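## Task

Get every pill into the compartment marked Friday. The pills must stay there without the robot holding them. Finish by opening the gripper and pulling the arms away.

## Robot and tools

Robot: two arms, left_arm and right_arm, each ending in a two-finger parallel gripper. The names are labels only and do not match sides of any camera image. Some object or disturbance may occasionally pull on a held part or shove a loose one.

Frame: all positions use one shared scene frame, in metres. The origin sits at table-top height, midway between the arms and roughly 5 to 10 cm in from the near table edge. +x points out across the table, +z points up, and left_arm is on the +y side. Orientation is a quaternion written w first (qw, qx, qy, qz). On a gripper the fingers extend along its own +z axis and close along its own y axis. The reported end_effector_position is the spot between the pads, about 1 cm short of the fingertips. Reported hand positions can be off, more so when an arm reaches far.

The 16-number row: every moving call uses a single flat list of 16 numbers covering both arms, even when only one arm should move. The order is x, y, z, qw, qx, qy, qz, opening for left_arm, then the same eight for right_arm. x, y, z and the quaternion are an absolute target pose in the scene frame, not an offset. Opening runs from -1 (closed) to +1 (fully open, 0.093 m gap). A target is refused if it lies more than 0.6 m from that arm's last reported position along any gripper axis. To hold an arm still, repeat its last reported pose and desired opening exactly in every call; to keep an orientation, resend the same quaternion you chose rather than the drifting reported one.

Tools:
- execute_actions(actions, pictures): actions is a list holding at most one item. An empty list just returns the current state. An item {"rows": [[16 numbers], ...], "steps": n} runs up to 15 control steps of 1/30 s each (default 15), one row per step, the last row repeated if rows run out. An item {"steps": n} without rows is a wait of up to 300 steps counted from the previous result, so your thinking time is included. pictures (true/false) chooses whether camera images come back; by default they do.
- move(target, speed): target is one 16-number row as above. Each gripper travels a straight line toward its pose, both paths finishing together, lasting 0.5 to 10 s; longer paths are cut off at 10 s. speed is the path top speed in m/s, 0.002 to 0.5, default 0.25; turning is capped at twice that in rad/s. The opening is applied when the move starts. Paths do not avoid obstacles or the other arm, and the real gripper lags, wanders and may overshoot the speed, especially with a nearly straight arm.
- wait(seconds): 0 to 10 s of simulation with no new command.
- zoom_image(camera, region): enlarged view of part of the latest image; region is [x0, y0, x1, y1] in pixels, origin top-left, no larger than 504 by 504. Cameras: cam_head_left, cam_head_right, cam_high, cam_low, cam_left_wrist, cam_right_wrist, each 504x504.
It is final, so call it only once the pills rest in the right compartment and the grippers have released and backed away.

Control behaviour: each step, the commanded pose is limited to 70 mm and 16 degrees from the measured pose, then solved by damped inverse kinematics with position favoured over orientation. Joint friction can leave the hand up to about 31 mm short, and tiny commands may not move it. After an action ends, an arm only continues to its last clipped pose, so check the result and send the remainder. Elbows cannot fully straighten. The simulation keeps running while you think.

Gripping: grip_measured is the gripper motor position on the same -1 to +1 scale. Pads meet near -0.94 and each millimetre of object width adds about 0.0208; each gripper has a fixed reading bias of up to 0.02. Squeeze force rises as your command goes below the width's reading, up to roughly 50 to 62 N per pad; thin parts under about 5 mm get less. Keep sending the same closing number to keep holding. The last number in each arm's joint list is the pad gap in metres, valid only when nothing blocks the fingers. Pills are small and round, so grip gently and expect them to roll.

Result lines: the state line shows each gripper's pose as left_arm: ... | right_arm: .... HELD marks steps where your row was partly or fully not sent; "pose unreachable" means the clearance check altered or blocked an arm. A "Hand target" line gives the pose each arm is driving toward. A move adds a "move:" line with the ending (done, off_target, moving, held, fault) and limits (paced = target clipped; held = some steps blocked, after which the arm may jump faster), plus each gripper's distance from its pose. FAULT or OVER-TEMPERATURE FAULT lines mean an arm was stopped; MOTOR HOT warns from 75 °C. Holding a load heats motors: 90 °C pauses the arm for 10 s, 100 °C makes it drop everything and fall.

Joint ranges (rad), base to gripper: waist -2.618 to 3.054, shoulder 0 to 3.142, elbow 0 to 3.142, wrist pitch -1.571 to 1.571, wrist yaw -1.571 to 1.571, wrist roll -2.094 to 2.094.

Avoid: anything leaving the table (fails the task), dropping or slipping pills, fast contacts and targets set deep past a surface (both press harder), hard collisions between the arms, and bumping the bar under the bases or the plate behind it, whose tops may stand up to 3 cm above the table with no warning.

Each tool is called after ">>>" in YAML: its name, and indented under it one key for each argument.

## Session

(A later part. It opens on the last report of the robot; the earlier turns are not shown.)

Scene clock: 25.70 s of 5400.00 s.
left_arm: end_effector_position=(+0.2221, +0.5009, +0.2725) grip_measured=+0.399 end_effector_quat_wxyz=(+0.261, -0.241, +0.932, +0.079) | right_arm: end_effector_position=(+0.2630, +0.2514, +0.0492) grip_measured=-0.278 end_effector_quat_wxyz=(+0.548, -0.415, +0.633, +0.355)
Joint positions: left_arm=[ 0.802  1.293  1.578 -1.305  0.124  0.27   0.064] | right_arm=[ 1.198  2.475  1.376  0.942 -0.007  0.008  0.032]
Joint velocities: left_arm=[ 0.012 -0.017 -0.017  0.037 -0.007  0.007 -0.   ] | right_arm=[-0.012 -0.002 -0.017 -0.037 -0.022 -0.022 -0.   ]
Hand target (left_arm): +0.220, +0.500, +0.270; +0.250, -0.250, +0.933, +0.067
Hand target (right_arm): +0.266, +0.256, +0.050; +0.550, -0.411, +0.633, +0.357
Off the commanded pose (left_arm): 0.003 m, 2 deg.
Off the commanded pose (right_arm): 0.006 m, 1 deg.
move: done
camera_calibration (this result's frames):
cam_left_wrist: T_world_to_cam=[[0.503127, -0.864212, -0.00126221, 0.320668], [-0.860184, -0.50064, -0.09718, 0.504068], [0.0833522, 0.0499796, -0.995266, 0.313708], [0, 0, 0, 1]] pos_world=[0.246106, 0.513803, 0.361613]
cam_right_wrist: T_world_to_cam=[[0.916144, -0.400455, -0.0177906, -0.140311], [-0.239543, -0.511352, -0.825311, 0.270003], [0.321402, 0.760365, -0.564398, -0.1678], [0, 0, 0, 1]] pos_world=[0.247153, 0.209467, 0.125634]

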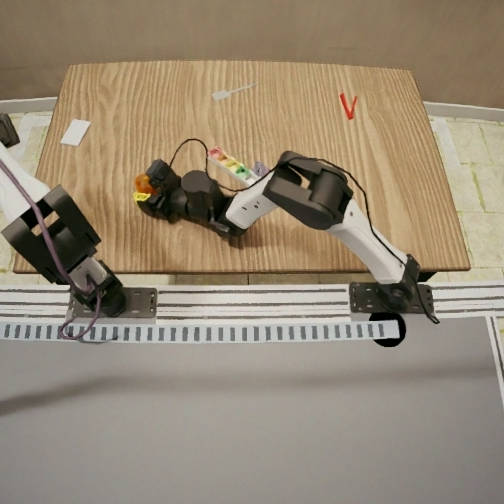

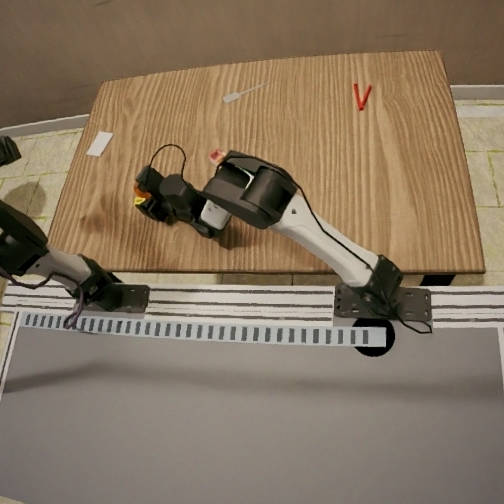

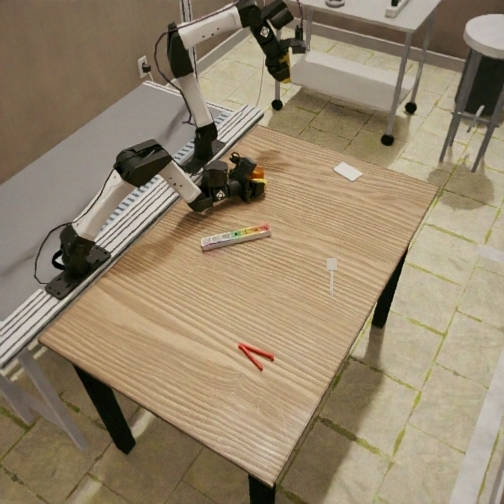

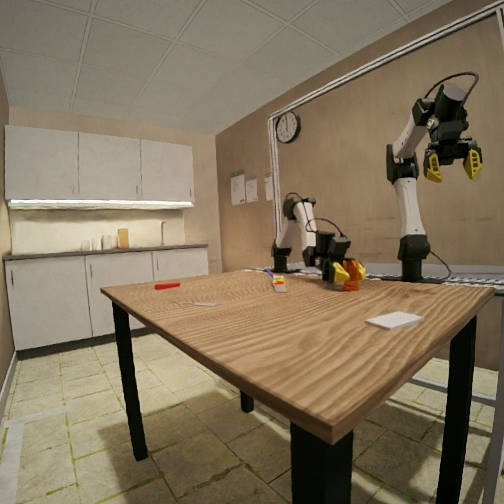

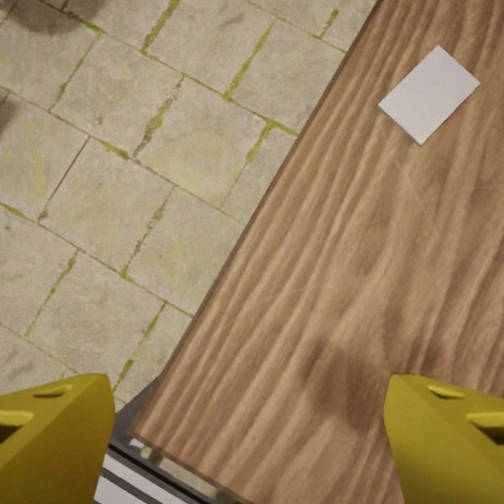

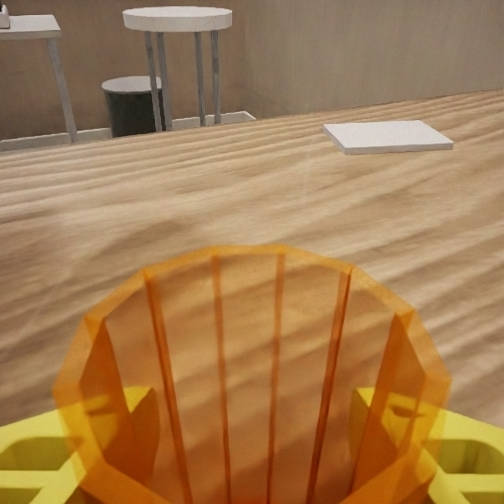

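>>> move:
  target: [0.22,0.5,0.27,0.25,-0.25,0.933,0.067,0.4,0.26,0.235,0.11,0.55,-0.411,0.633,0.357,-0.32]
  speed: 0.12

>>> move:
  target: [0.22,0.5,0.27,0.25,-0.25,0.933,0.067,0.4,0.24,0.04,0.11,0.11,-0.54,0.831,0.071,-0.32]
  speed: 0.2

>>> move:
  target: [0.22,0.5,0.27,0.25,-0.25,0.933,0.067,0.4,0.258,-0.002,0.08,0.082,0.333,0.939,-0.029,-0.32]
  speed: 0.25

Scene clock: 27.33 s of 5400.00 s.
left_arm: end_effector_position=(+0.2221, +0.5009, +0.2725) grip_measured=+0.399 end_effector_quat_wxyz=(+0.261, -0.241, +0.932, +0.079) | right_arm: end_effector_position=(+0.2577, +0.2419, +0.1137) grip_measured=-0.278 end_effector_quat_wxyz=(+0.556, -0.411, +0.627, +0.360)
Joint positions: left_arm=[ 0.802  1.293  1.578 -1.305  0.124  0.27   0.064] | right_arm=[ 1.198  2.286  1.316  0.836 -0.007  0.008  0.032]
Joint velocities: left_arm=[-0.012  0.007 -0.002 -0.007  0.007  0.007 -0.   ] | right_arm=[-0.007 -0.012 -0.007 -0.066 -0.11   0.051 -0.001]
Hand target (left_arm): +0.220, +0.500, +0.270; +0.250, -0.250, +0.933, +0.067
Hand target (right_arm): +0.260, +0.235, +0.110; +0.550, -0.411, +0.633, +0.357
Off the commanded pose (left_arm): 0.003 m, 2 deg.
Off the commanded pose (right_arm): 0.008 m, 1 deg.
move: done
camera_calibration (this result's frames):
cam_left_wrist: T_world_to_cam=[[0.503127, -0.864212, -0.00126221, 0.320668], [-0.860184, -0.50064, -0.09718, 0.504068], [0.0833522, 0.0499796, -0.995266, 0.313708], [0, 0, 0, 1]] pos_world=[0.246106, 0.513803, 0.361613]
cam_right_wrist: T_world_to_cam=[[0.916447, -0.39977, -0.0175746, -0.138435], [-0.23134, -0.493472, -0.838431, 0.312165], [0.326507, 0.772444, -0.544724, -0.128926], [0, 0, 0, 1]] pos_world=[0.24118, 0.19829, 0.189067]

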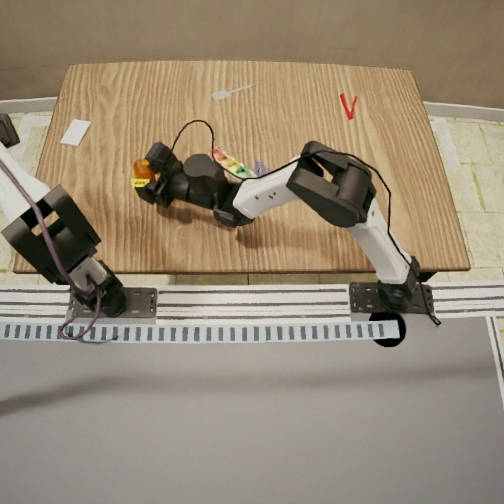

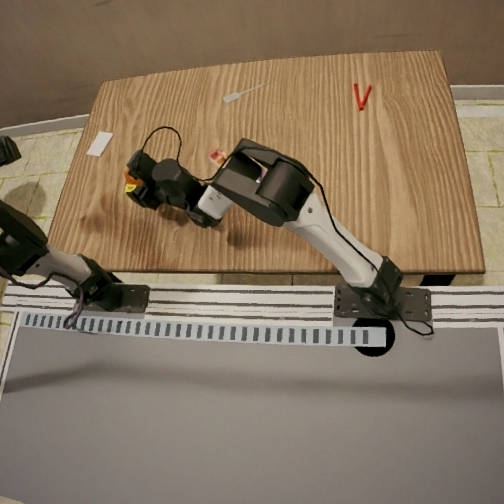

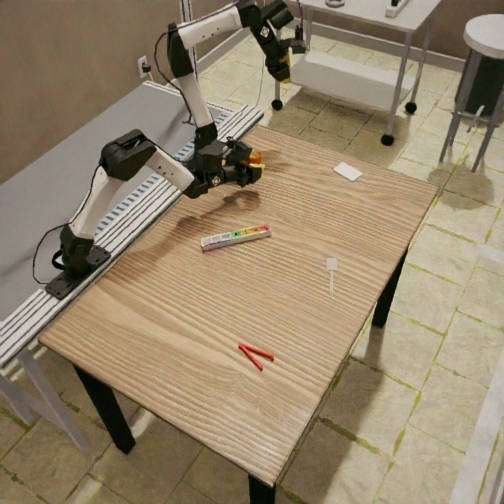

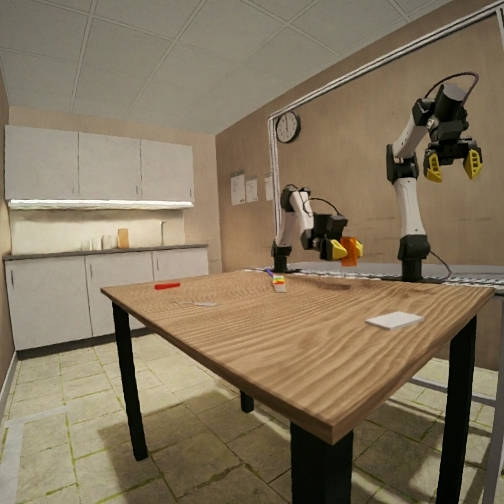

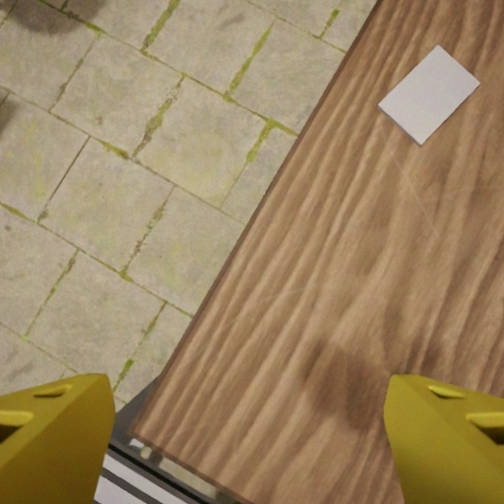

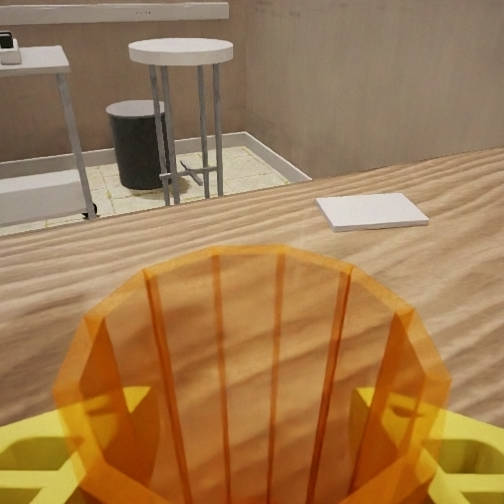

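Scene clock: 30.90 s of 5400.00 s.
left_arm: end_effector_position=(+0.2221, +0.5009, +0.2725) grip_measured=+0.399 end_effector_quat_wxyz=(+0.261, -0.241, +0.932, +0.079) | right_arm: end_effector_position=(+0.2338, +0.0349, +0.1084) grip_measured=-0.278 end_effector_quat_wxyz=(+0.107, -0.537, +0.834, +0.071)
Joint positions: left_arm=[ 0.802  1.293  1.578 -1.305  0.124  0.27   0.064] | right_arm=[ 1.032  1.948  1.646 -1.027 -0.056 -0.152  0.032]
Joint velocities: left_arm=[-0.007  0.012 -0.002  0.066 -0.051  0.022 -0.   ] | right_arm=[-0.012  0.002 -0.027 -0.037  0.095 -0.022  0.001]
Hand target (left_arm): +0.220, +0.500, +0.270; +0.250, -0.250, +0.933, +0.067
Hand target (right_arm): +0.241, +0.037, +0.111; +0.113, -0.536, +0.834, +0.068
Off the commanded pose (left_arm): 0.003 m, 2 deg.
Off the commanded pose (right_arm): 0.008 m, 1 deg.
move: done
camera_calibration (this result's frames):
cam_left_wrist: T_world_to_cam=[[0.503127, -0.864212, -0.00126221, 0.320668], [-0.860184, -0.50064, -0.09718, 0.504068], [0.0833522, 0.0499796, -0.995266, 0.313708], [0, 0, 0, 1]] pos_world=[0.246106, 0.513803, 0.361613]
cam_right_wrist: T_world_to_cam=[[0.902038, -0.431402, -0.0148016, -0.195213], [-0.420653, -0.886222, 0.194067, 0.14607], [-0.0968386, -0.16883, -0.980877, 0.214911], [0, 0, 0, 1]] pos_world=[0.258346, 0.0815183, 0.179565]

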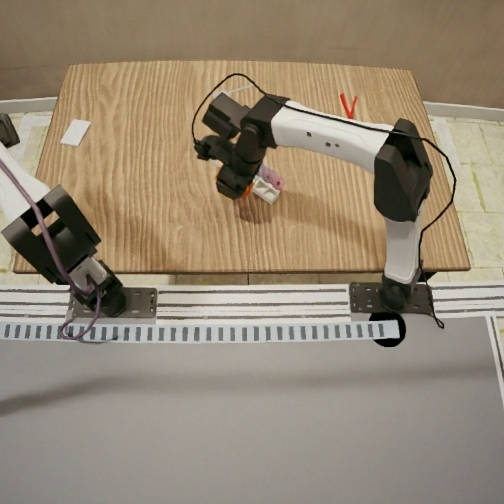

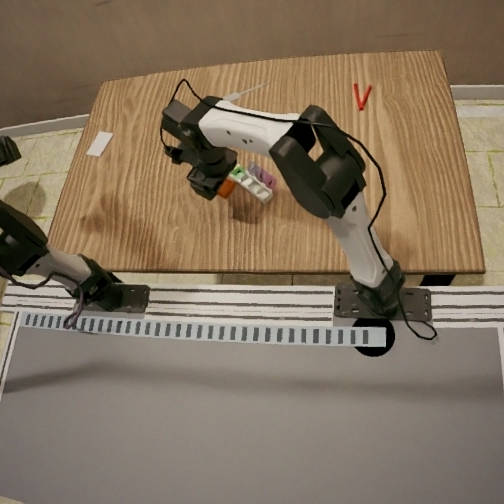

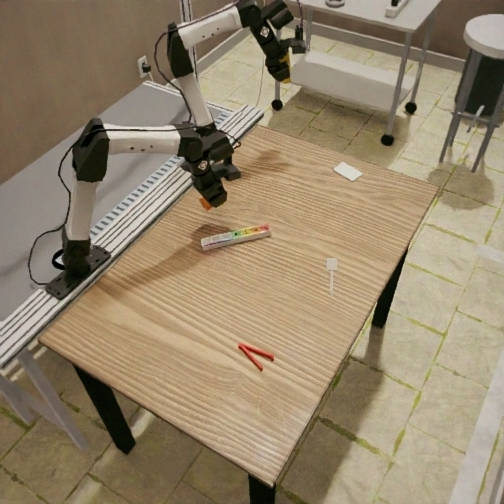

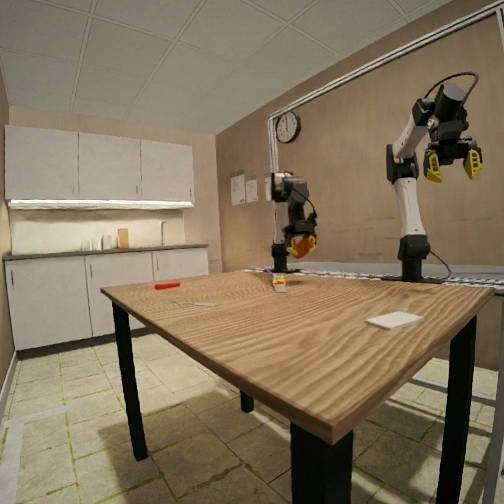

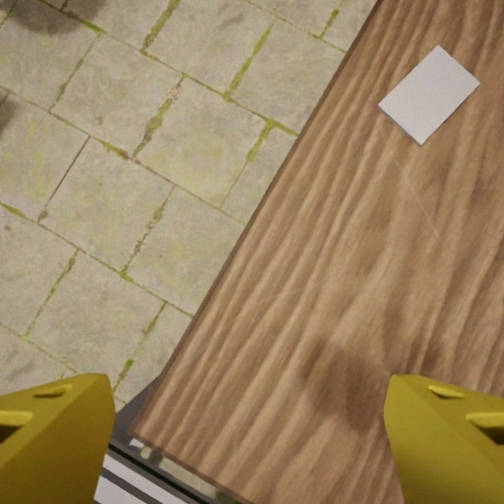

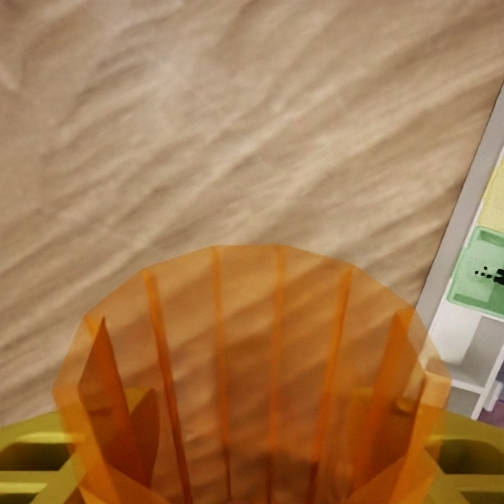

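Scene clock: 35.10 s of 5400.00 s.
left_arm: end_effector_position=(+0.2221, +0.5009, +0.2725) grip_measured=+0.399 end_effector_quat_wxyz=(+0.261, -0.241, +0.932, +0.079) | right_arm: end_effector_position=(+0.2526, -0.0034, +0.0795) grip_measured=-0.279 end_effector_quat_wxyz=(+0.081, +0.325, +0.942, -0.031)
Joint positions: left_arm=[ 0.802  1.293  1.578 -1.305  0.124  0.27   0.064] | right_arm=[ 1.031  2.134  1.825 -1.292  0.161  1.649  0.032]
Joint velocities: left_arm=[-0.007  0.007 -0.007  0.037  0.007 -0.007 -0.001] | right_arm=[-0.002  0.007  0.002 -0.066 -0.066 -0.066 -0.001]
Hand target (left_arm): +0.220, +0.500, +0.270; +0.250, -0.250, +0.933, +0.067
Hand target (right_arm): +0.259, -0.002, +0.081; +0.084, +0.333, +0.939, -0.028
Off the commanded pose (left_arm): 0.003 m, 2 deg.
Off the commanded pose (right_arm): 0.006 m, 1 deg.
move: done
camera_calibration (this result's frames):
cam_left_wrist: T_world_to_cam=[[0.503127, -0.864212, -0.00126221, 0.320668], [-0.860184, -0.50064, -0.09718, 0.504068], [0.0833522, 0.0499796, -0.995266, 0.313708], [0, 0, 0, 1]] pos_world=[0.246106, 0.513803, 0.361613]
cam_right_wrist: T_world_to_cam=[[-0.633456, -0.773762, -0.00519556, 0.156879], [-0.744809, 0.607906, 0.275153, 0.206199], [-0.209745, 0.178167, -0.961386, 0.210125], [0, 0, 0, 1]] pos_world=[0.297028, -0.0414004, 0.14609]

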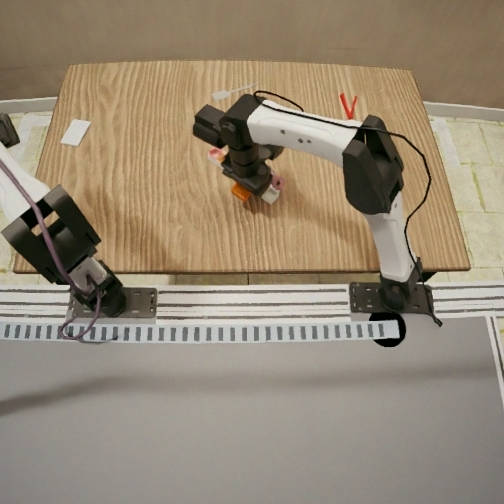

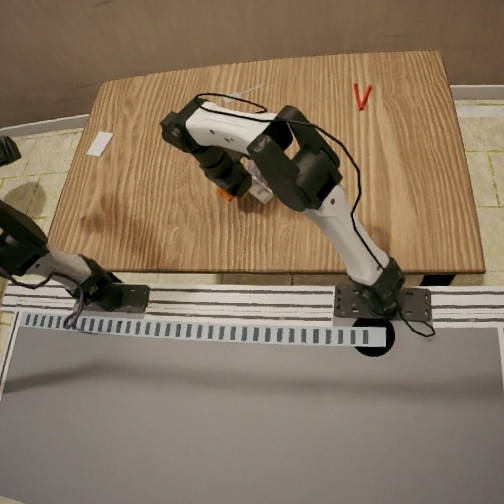

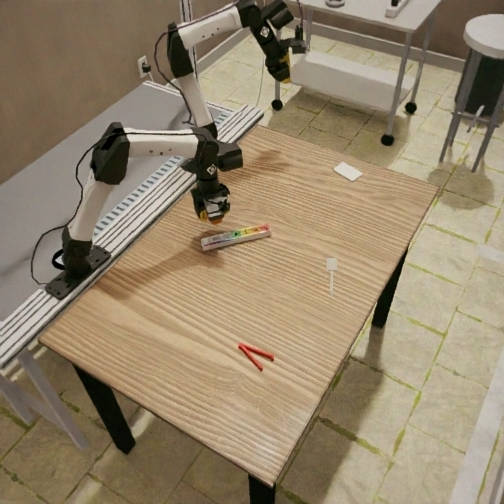

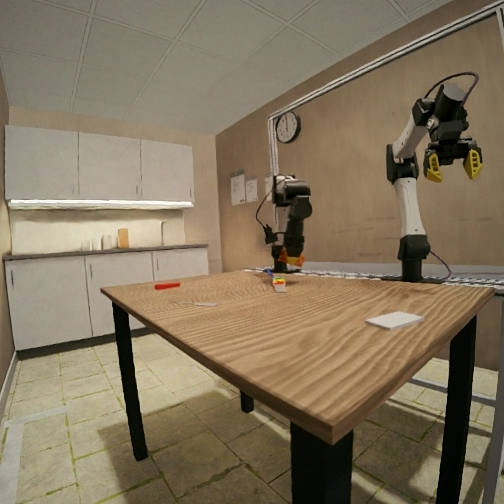

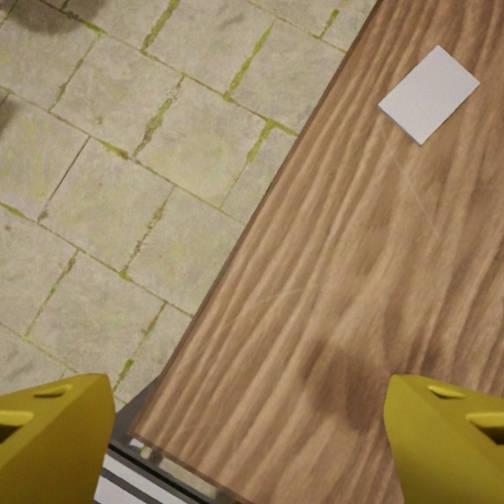

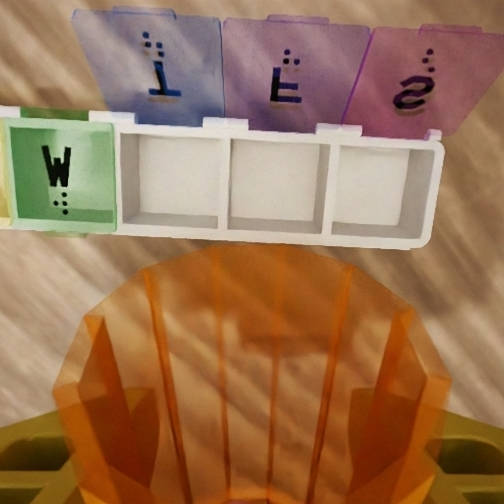

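>>> move:
  target: [0.22,0.5,0.27,0.25,-0.25,0.933,0.067,0.4,0.248,-0.009,0.058,-0.049,0.357,0.933,0.019,-0.32]
  speed: 0.05

>>> zoom_image:
  camera: "cam_low"
  region: [250,235,330,300]

Scene clock: 39.03 s of 5400.00 s.
left_arm: end_effector_position=(+0.2221, +0.5009, +0.2725) grip_measured=+0.399 end_effector_quat_wxyz=(+0.261, -0.241, +0.932, +0.079) | right_arm: end_effector_position=(+0.2478, -0.0062, +0.0551) grip_measured=-0.279 end_effector_quat_wxyz=(-0.048, +0.357, +0.933, +0.009)
Joint positions: left_arm=[ 0.802  1.293  1.578 -1.305  0.124  0.27   0.064] | right_arm=[ 0.926  2.121  1.712 -1.189 -0.107  1.607  0.032]
Joint velocities: left_arm=[ 0.012 -0.017 -0.017 -0.051  0.037 -0.007 -0.   ] | right_arm=[ 0.022  0.002 -0.002  0.007  0.037 -0.037 -0.   ]
Hand target (left_arm): +0.220, +0.500, +0.270; +0.250, -0.250, +0.933, +0.067
Hand target (right_arm): +0.248, -0.009, +0.058; -0.050, +0.357, +0.933, +0.017
Off the commanded pose (left_arm): 0.003 m, 2 deg.
Off the commanded pose (right_arm): 0.004 m, 1 deg.
move: done
camera_calibration (this result's frames):
cam_left_wrist: T_world_to_cam=[[0.503127, -0.864212, -0.00126221, 0.320668], [-0.860184, -0.50064, -0.09718, 0.504068], [0.0833522, 0.0499796, -0.995266, 0.313708], [0, 0, 0, 1]] pos_world=[0.246106, 0.513803, 0.361613]
cam_right_wrist: T_world_to_cam=[[-0.683162, -0.730162, 0.0123889, 0.163131], [-0.618908, 0.587907, 0.520883, 0.166142], [-0.387612, 0.34818, -0.853538, 0.225326], [0, 0, 0, 1]] pos_world=[0.30161, -0.057018, 0.103762]

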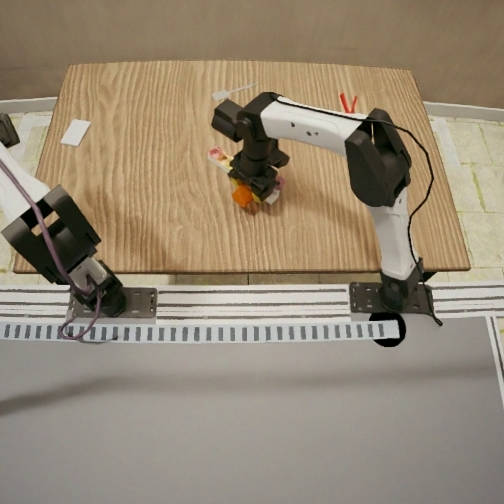

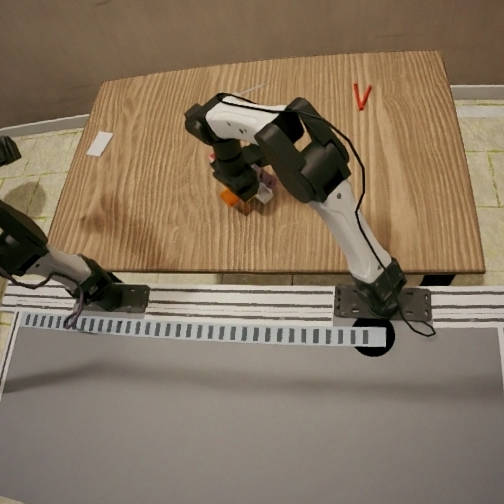

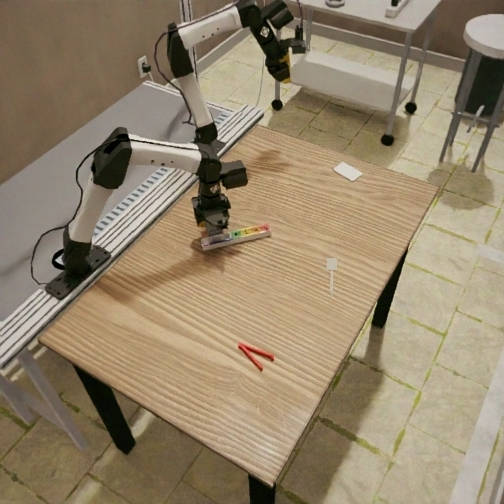

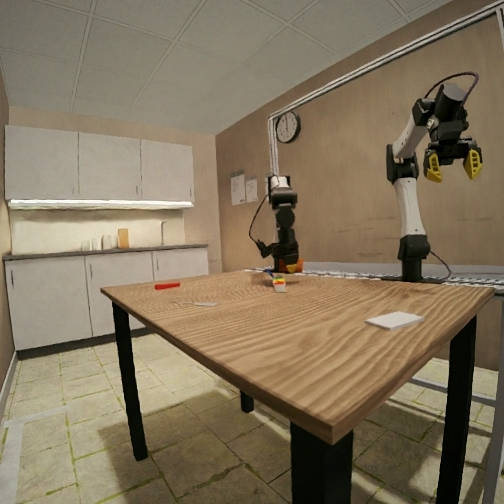

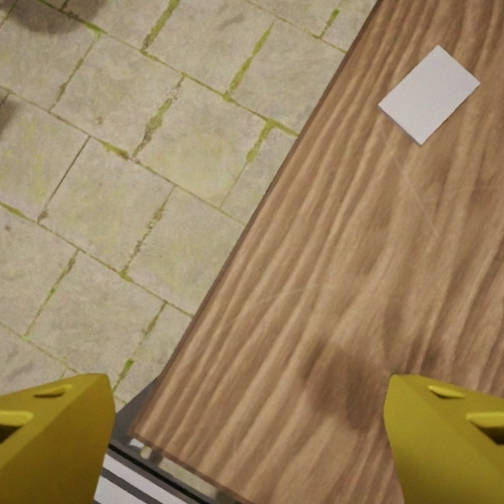

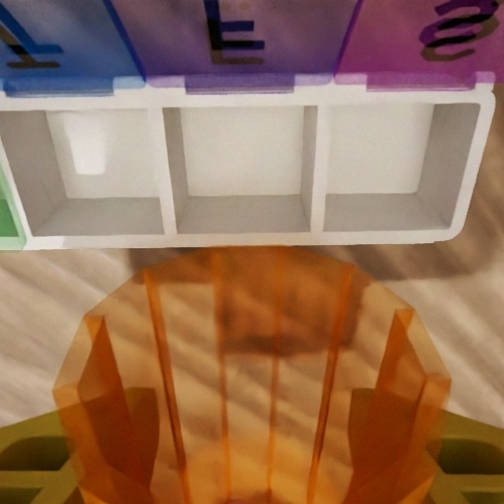

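Region (250, 235, 330, 300) of cam_low's 504x504 image, scaled by 6.300, with more detail than that image has; it fills the top 410 rows of this view, and the rest is white.

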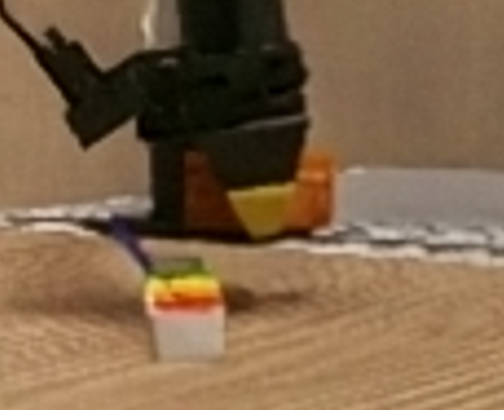

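>>> move:
  target: [0.22,0.5,0.27,0.25,-0.25,0.933,0.067,0.4,0.253,-0.012,0.061,-0.146,0.354,0.923,0.056,-0.32]
  speed: 0.025

>>> zoom_image:
  camera: "cam_low"
  region: [250,235,330,300]

Scene clock: 44.10 s of 5400.00 s.
left_arm: end_effector_position=(+0.2221, +0.5009, +0.2725) grip_measured=+0.399 end_effector_quat_wxyz=(+0.261, -0.241, +0.932, +0.079) | right_arm: end_effector_position=(+0.2546, -0.0072, +0.0624) grip_measured=-0.279 end_effector_quat_wxyz=(-0.140, +0.352, +0.924, +0.058)
Joint positions: left_arm=[ 0.802  1.293  1.578 -1.305  0.124  0.27   0.064] | right_arm=[ 0.827  2.121  1.712 -1.187 -0.314  1.506  0.032]
Joint velocities: left_arm=[ 0.002  0.007 -0.002 -0.007  0.007  0.037 -0.001] | right_arm=[ 0.012 -0.012  0.007  0.022 -0.022 -0.007 -0.   ]
Hand target (left_arm): +0.220, +0.500, +0.270; +0.250, -0.250, +0.933, +0.067
Hand target (right_arm): +0.253, -0.011, +0.061; -0.147, +0.354, +0.922, +0.055
Off the commanded pose (left_arm): 0.003 m, 2 deg.
Off the commanded pose (right_arm): 0.005 m, 1 deg.
move: done
camera_calibration (this result's frames):
cam_left_wrist: T_world_to_cam=[[0.503127, -0.864212, -0.00126221, 0.320668], [-0.860184, -0.50064, -0.09718, 0.504068], [0.0833522, 0.0499796, -0.995266, 0.313708], [0, 0, 0, 1]] pos_world=[0.246106, 0.513803, 0.361613]
cam_right_wrist: T_world_to_cam=[[-0.683755, -0.729664, -0.00837871, 0.168456], [-0.534257, 0.492755, 0.686849, 0.134508], [-0.49704, 0.474113, -0.726752, 0.255432], [0, 0, 0, 1]] pos_world=[0.314005, -0.0644669, 0.0946607]

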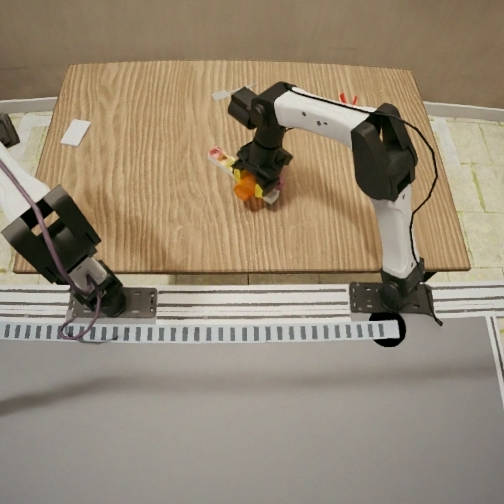

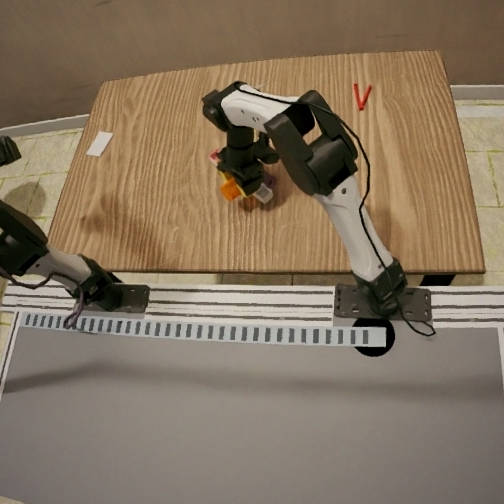

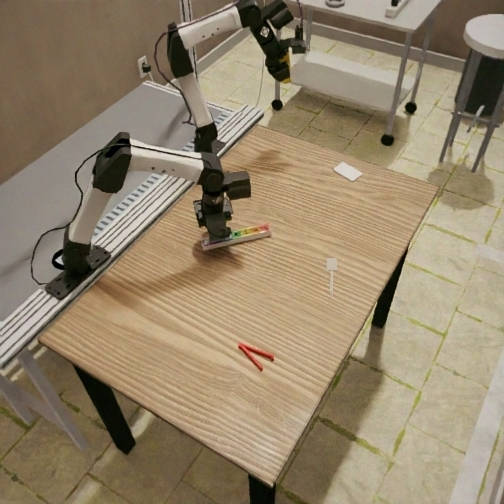

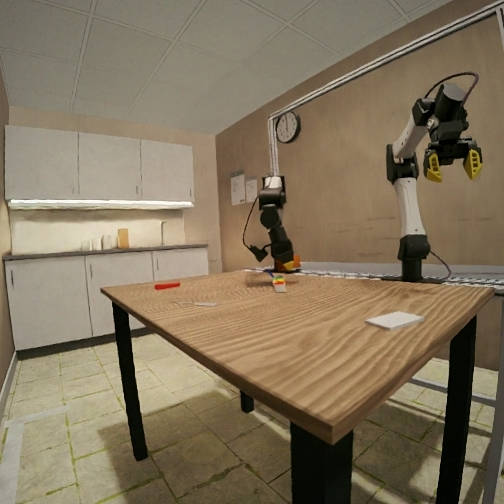

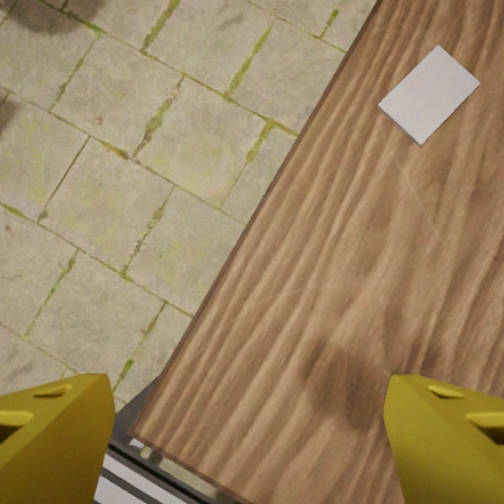

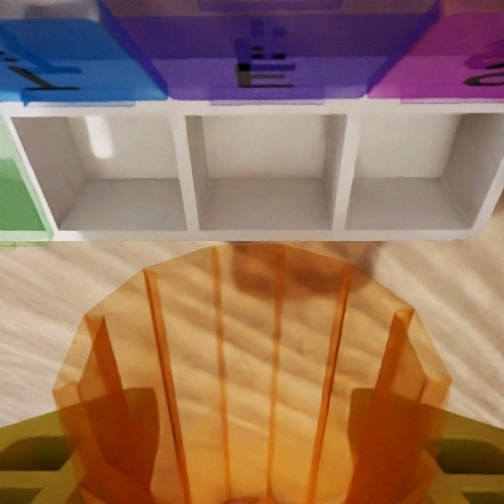

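Region (250, 235, 330, 300) of cam_low's 504x504 image, scaled by 6.300, with more detail than that image has; it fills the top 410 rows of this view, and the rest is white.

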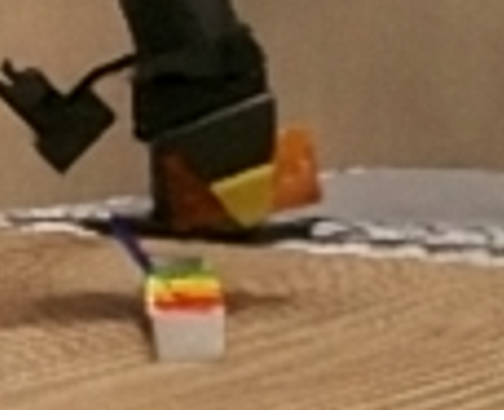

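>>> move:
  target: [0.22,0.5,0.27,0.25,-0.25,0.933,0.067,0.4,0.251,-0.015,0.057,-0.21,0.349,0.91,0.081,-0.32]
  speed: 0.02

>>> zoom_image:
  camera: "cam_low"
  region: [250,235,330,300]

Scene clock: 48.53 s of 5400.00 s.
left_arm: end_effector_position=(+0.2221, +0.5009, +0.2725) grip_measured=+0.399 end_effector_quat_wxyz=(+0.261, -0.241, +0.932, +0.079) | right_arm: end_effector_position=(+0.2551, -0.0085, +0.0671) grip_measured=-0.279 end_effector_quat_wxyz=(-0.199, +0.344, +0.913, +0.092)
Joint positions: left_arm=[ 0.802  1.293  1.578 -1.305  0.124  0.27   0.064] | right_arm=[ 0.77   2.121  1.696 -1.187 -0.449  1.438  0.032]
Joint velocities: left_arm=[-0.007  0.007 -0.012 -0.022 -0.037 -0.007  0.001] | right_arm=[ 0.002  0.002 -0.017 -0.066  0.037 -0.022  0.   ]
Hand target (left_arm): +0.220, +0.500, +0.270; +0.250, -0.250, +0.933, +0.067
Hand target (right_arm): +0.251, -0.015, +0.057; -0.211, +0.349, +0.910, +0.080
Off the commanded pose (left_arm): 0.003 m, 2 deg.
Off the commanded pose (right_arm): 0.013 m, 2 deg.
move: off_target (right_arm)
camera_calibration (this result's frames):
cam_left_wrist: T_world_to_cam=[[0.503127, -0.864212, -0.00126221, 0.320668], [-0.860184, -0.50064, -0.09718, 0.504068], [0.0833522, 0.0499796, -0.995266, 0.313708], [0, 0, 0, 1]] pos_world=[0.246106, 0.513803, 0.361613]
cam_right_wrist: T_world_to_cam=[[-0.682383, -0.730486, -0.0272552, 0.168758], [-0.472236, 0.412065, 0.779228, 0.109505], [-0.557984, 0.544603, -0.626148, 0.269049], [0, 0, 0, 1]] pos_world=[0.316995, -0.0683721, 0.0877348]

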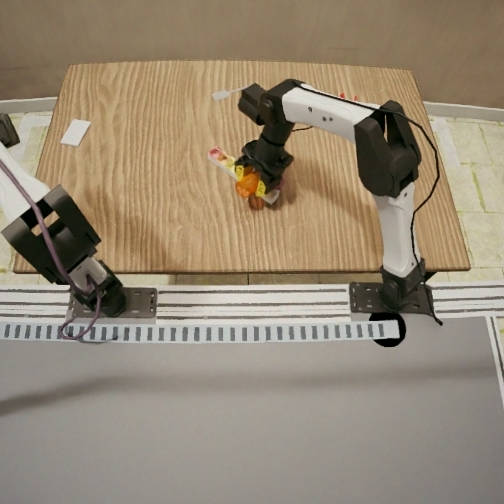

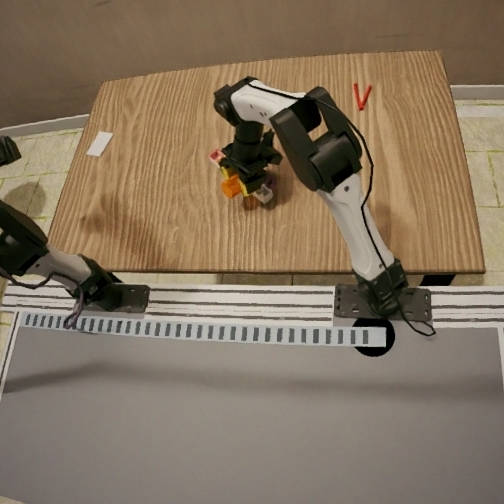

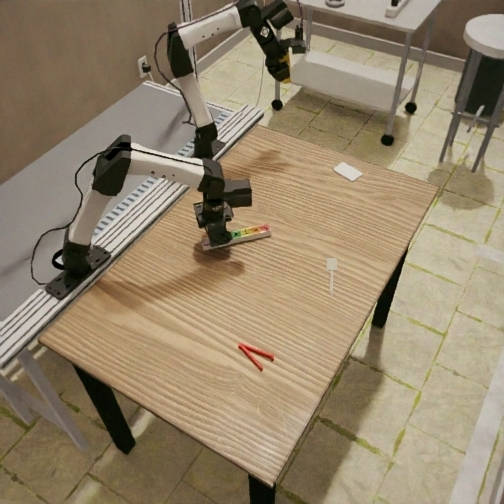

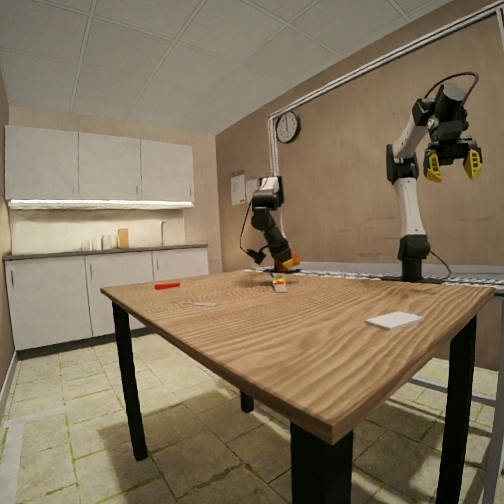

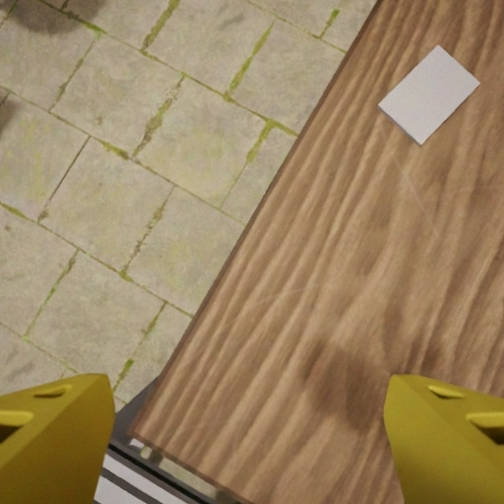

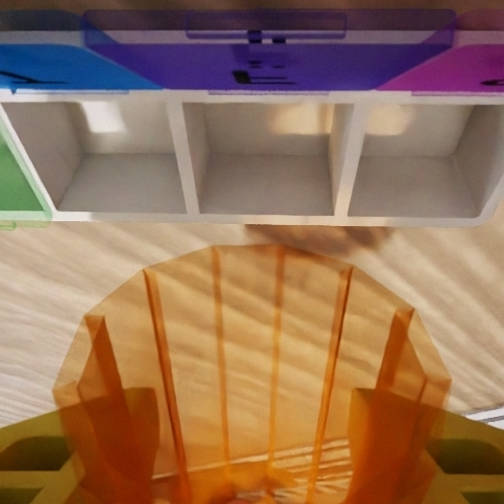

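Region (250, 235, 330, 300) of cam_low's 504x504 image, scaled by 6.300, with more detail than that image has; it fills the top 410 rows of this view, and the rest is white.

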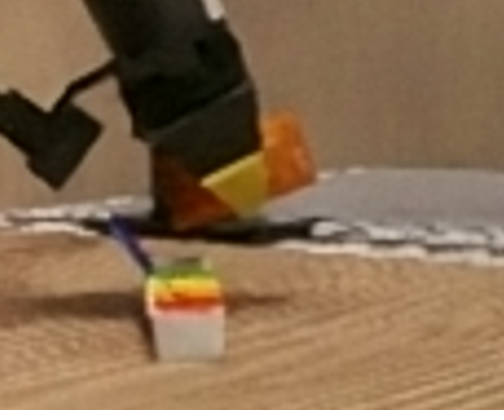

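Elbow moving now; push it further (down and toward base).

>>> move:
  target: [0.22,0.5,0.27,0.25,-0.25,0.933,0.067,0.4,0.248,-0.018,0.051,-0.21,0.349,0.91,0.081,-0.32]
  speed: 0.02

>>> zoom_image:
  camera: "cam_low"
  region: [250,235,330,300]

Scene clock: 50.17 s of 5400.00 s.
left_arm: end_effector_position=(+0.2221, +0.5009, +0.2725) grip_measured=+0.399 end_effector_quat_wxyz=(+0.261, -0.241, +0.932, +0.079) | right_arm: end_effector_position=(+0.2482, -0.0144, +0.0550) grip_measured=-0.279 end_effector_quat_wxyz=(-0.206, +0.347, +0.912, +0.080)
Joint positions: left_arm=[ 0.802  1.293  1.578 -1.305  0.124  0.27   0.064] | right_arm=[ 0.77   2.121  1.646 -1.166 -0.45   1.437  0.032]
Joint velocities: left_arm=[-0.007 -0.002  0.007  0.022  0.051 -0.007  0.   ] | right_arm=[ 0.002 -0.012  0.007  0.037  0.051 -0.066 -0.   ]
Hand target (left_arm): +0.220, +0.500, +0.270; +0.250, -0.250, +0.933, +0.067
Hand target (right_arm): +0.248, -0.018, +0.051; -0.210, +0.349, +0.910, +0.081
Off the commanded pose (left_arm): 0.003 m, 2 deg.
Off the commanded pose (right_arm): 0.005 m, 1 deg.
move: done
camera_calibration (this result's frames):
cam_left_wrist: T_world_to_cam=[[0.503127, -0.864212, -0.00126221, 0.320668], [-0.860184, -0.50064, -0.09718, 0.504068], [0.0833522, 0.0499796, -0.995266, 0.313708], [0, 0, 0, 1]] pos_world=[0.246106, 0.513803, 0.361613]
cam_right_wrist: T_world_to_cam=[[-0.681883, -0.73146, 0.00120823, 0.157703], [-0.455249, 0.425684, 0.782011, 0.113982], [-0.572525, 0.53269, -0.623263, 0.264158], [0, 0, 0, 1]] pos_world=[0.310662, -0.0738811, 0.0753137]

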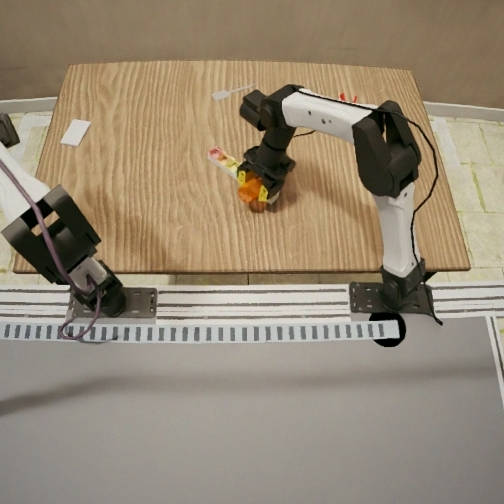

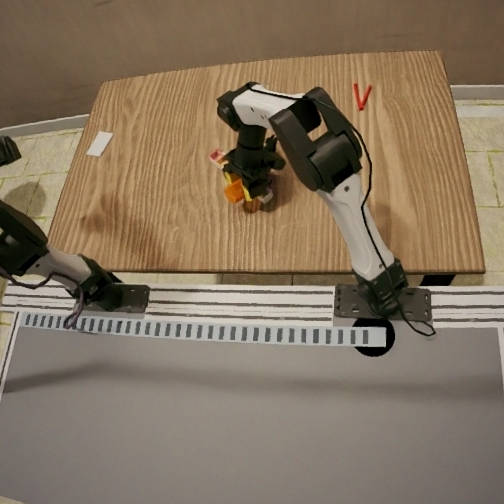

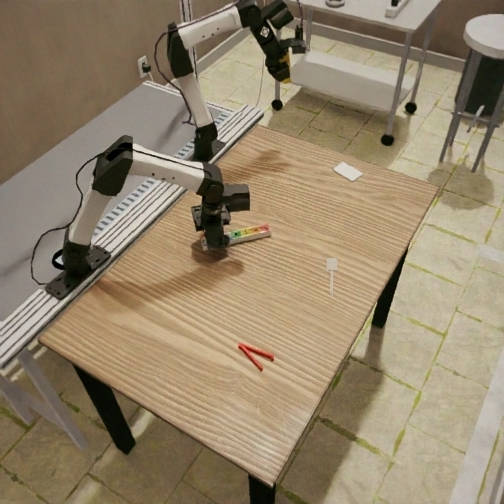

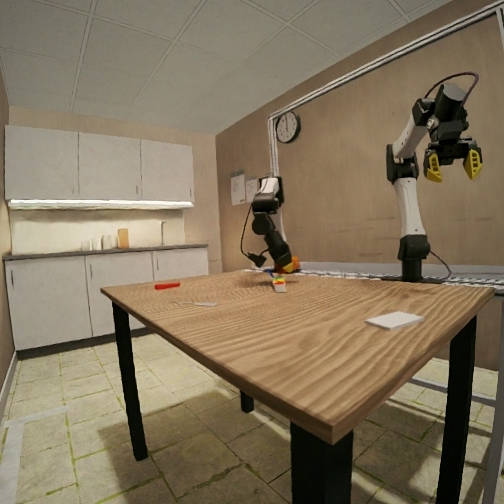

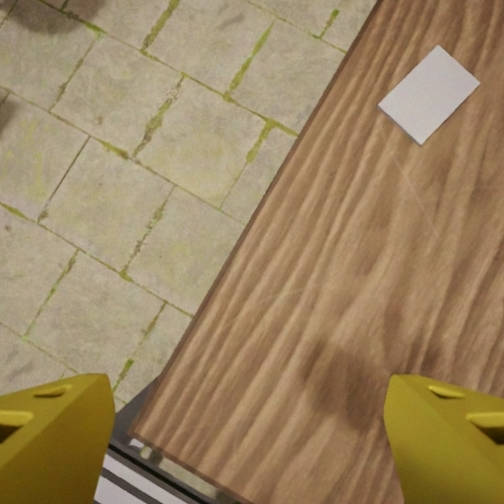

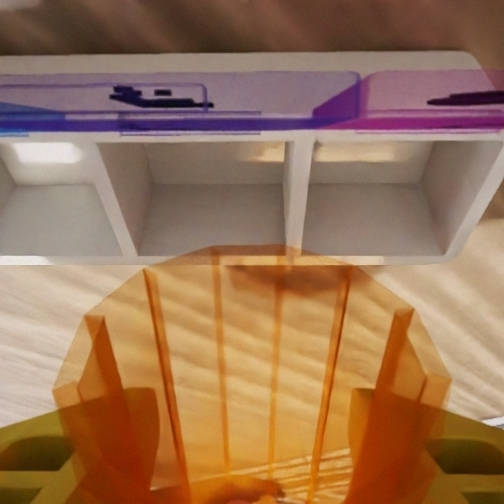

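Region (250, 235, 330, 300) of cam_low's 504x504 image, scaled by 6.300, with more detail than that image has; it fills the top 410 rows of this view, and the rest is white.

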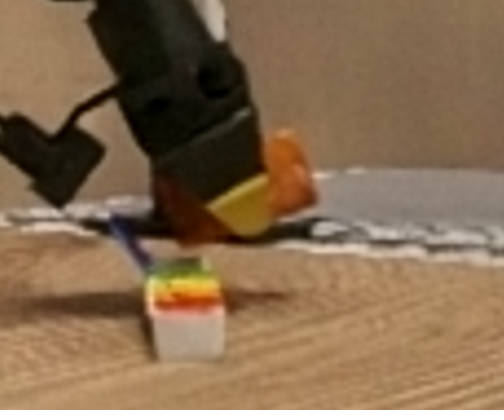

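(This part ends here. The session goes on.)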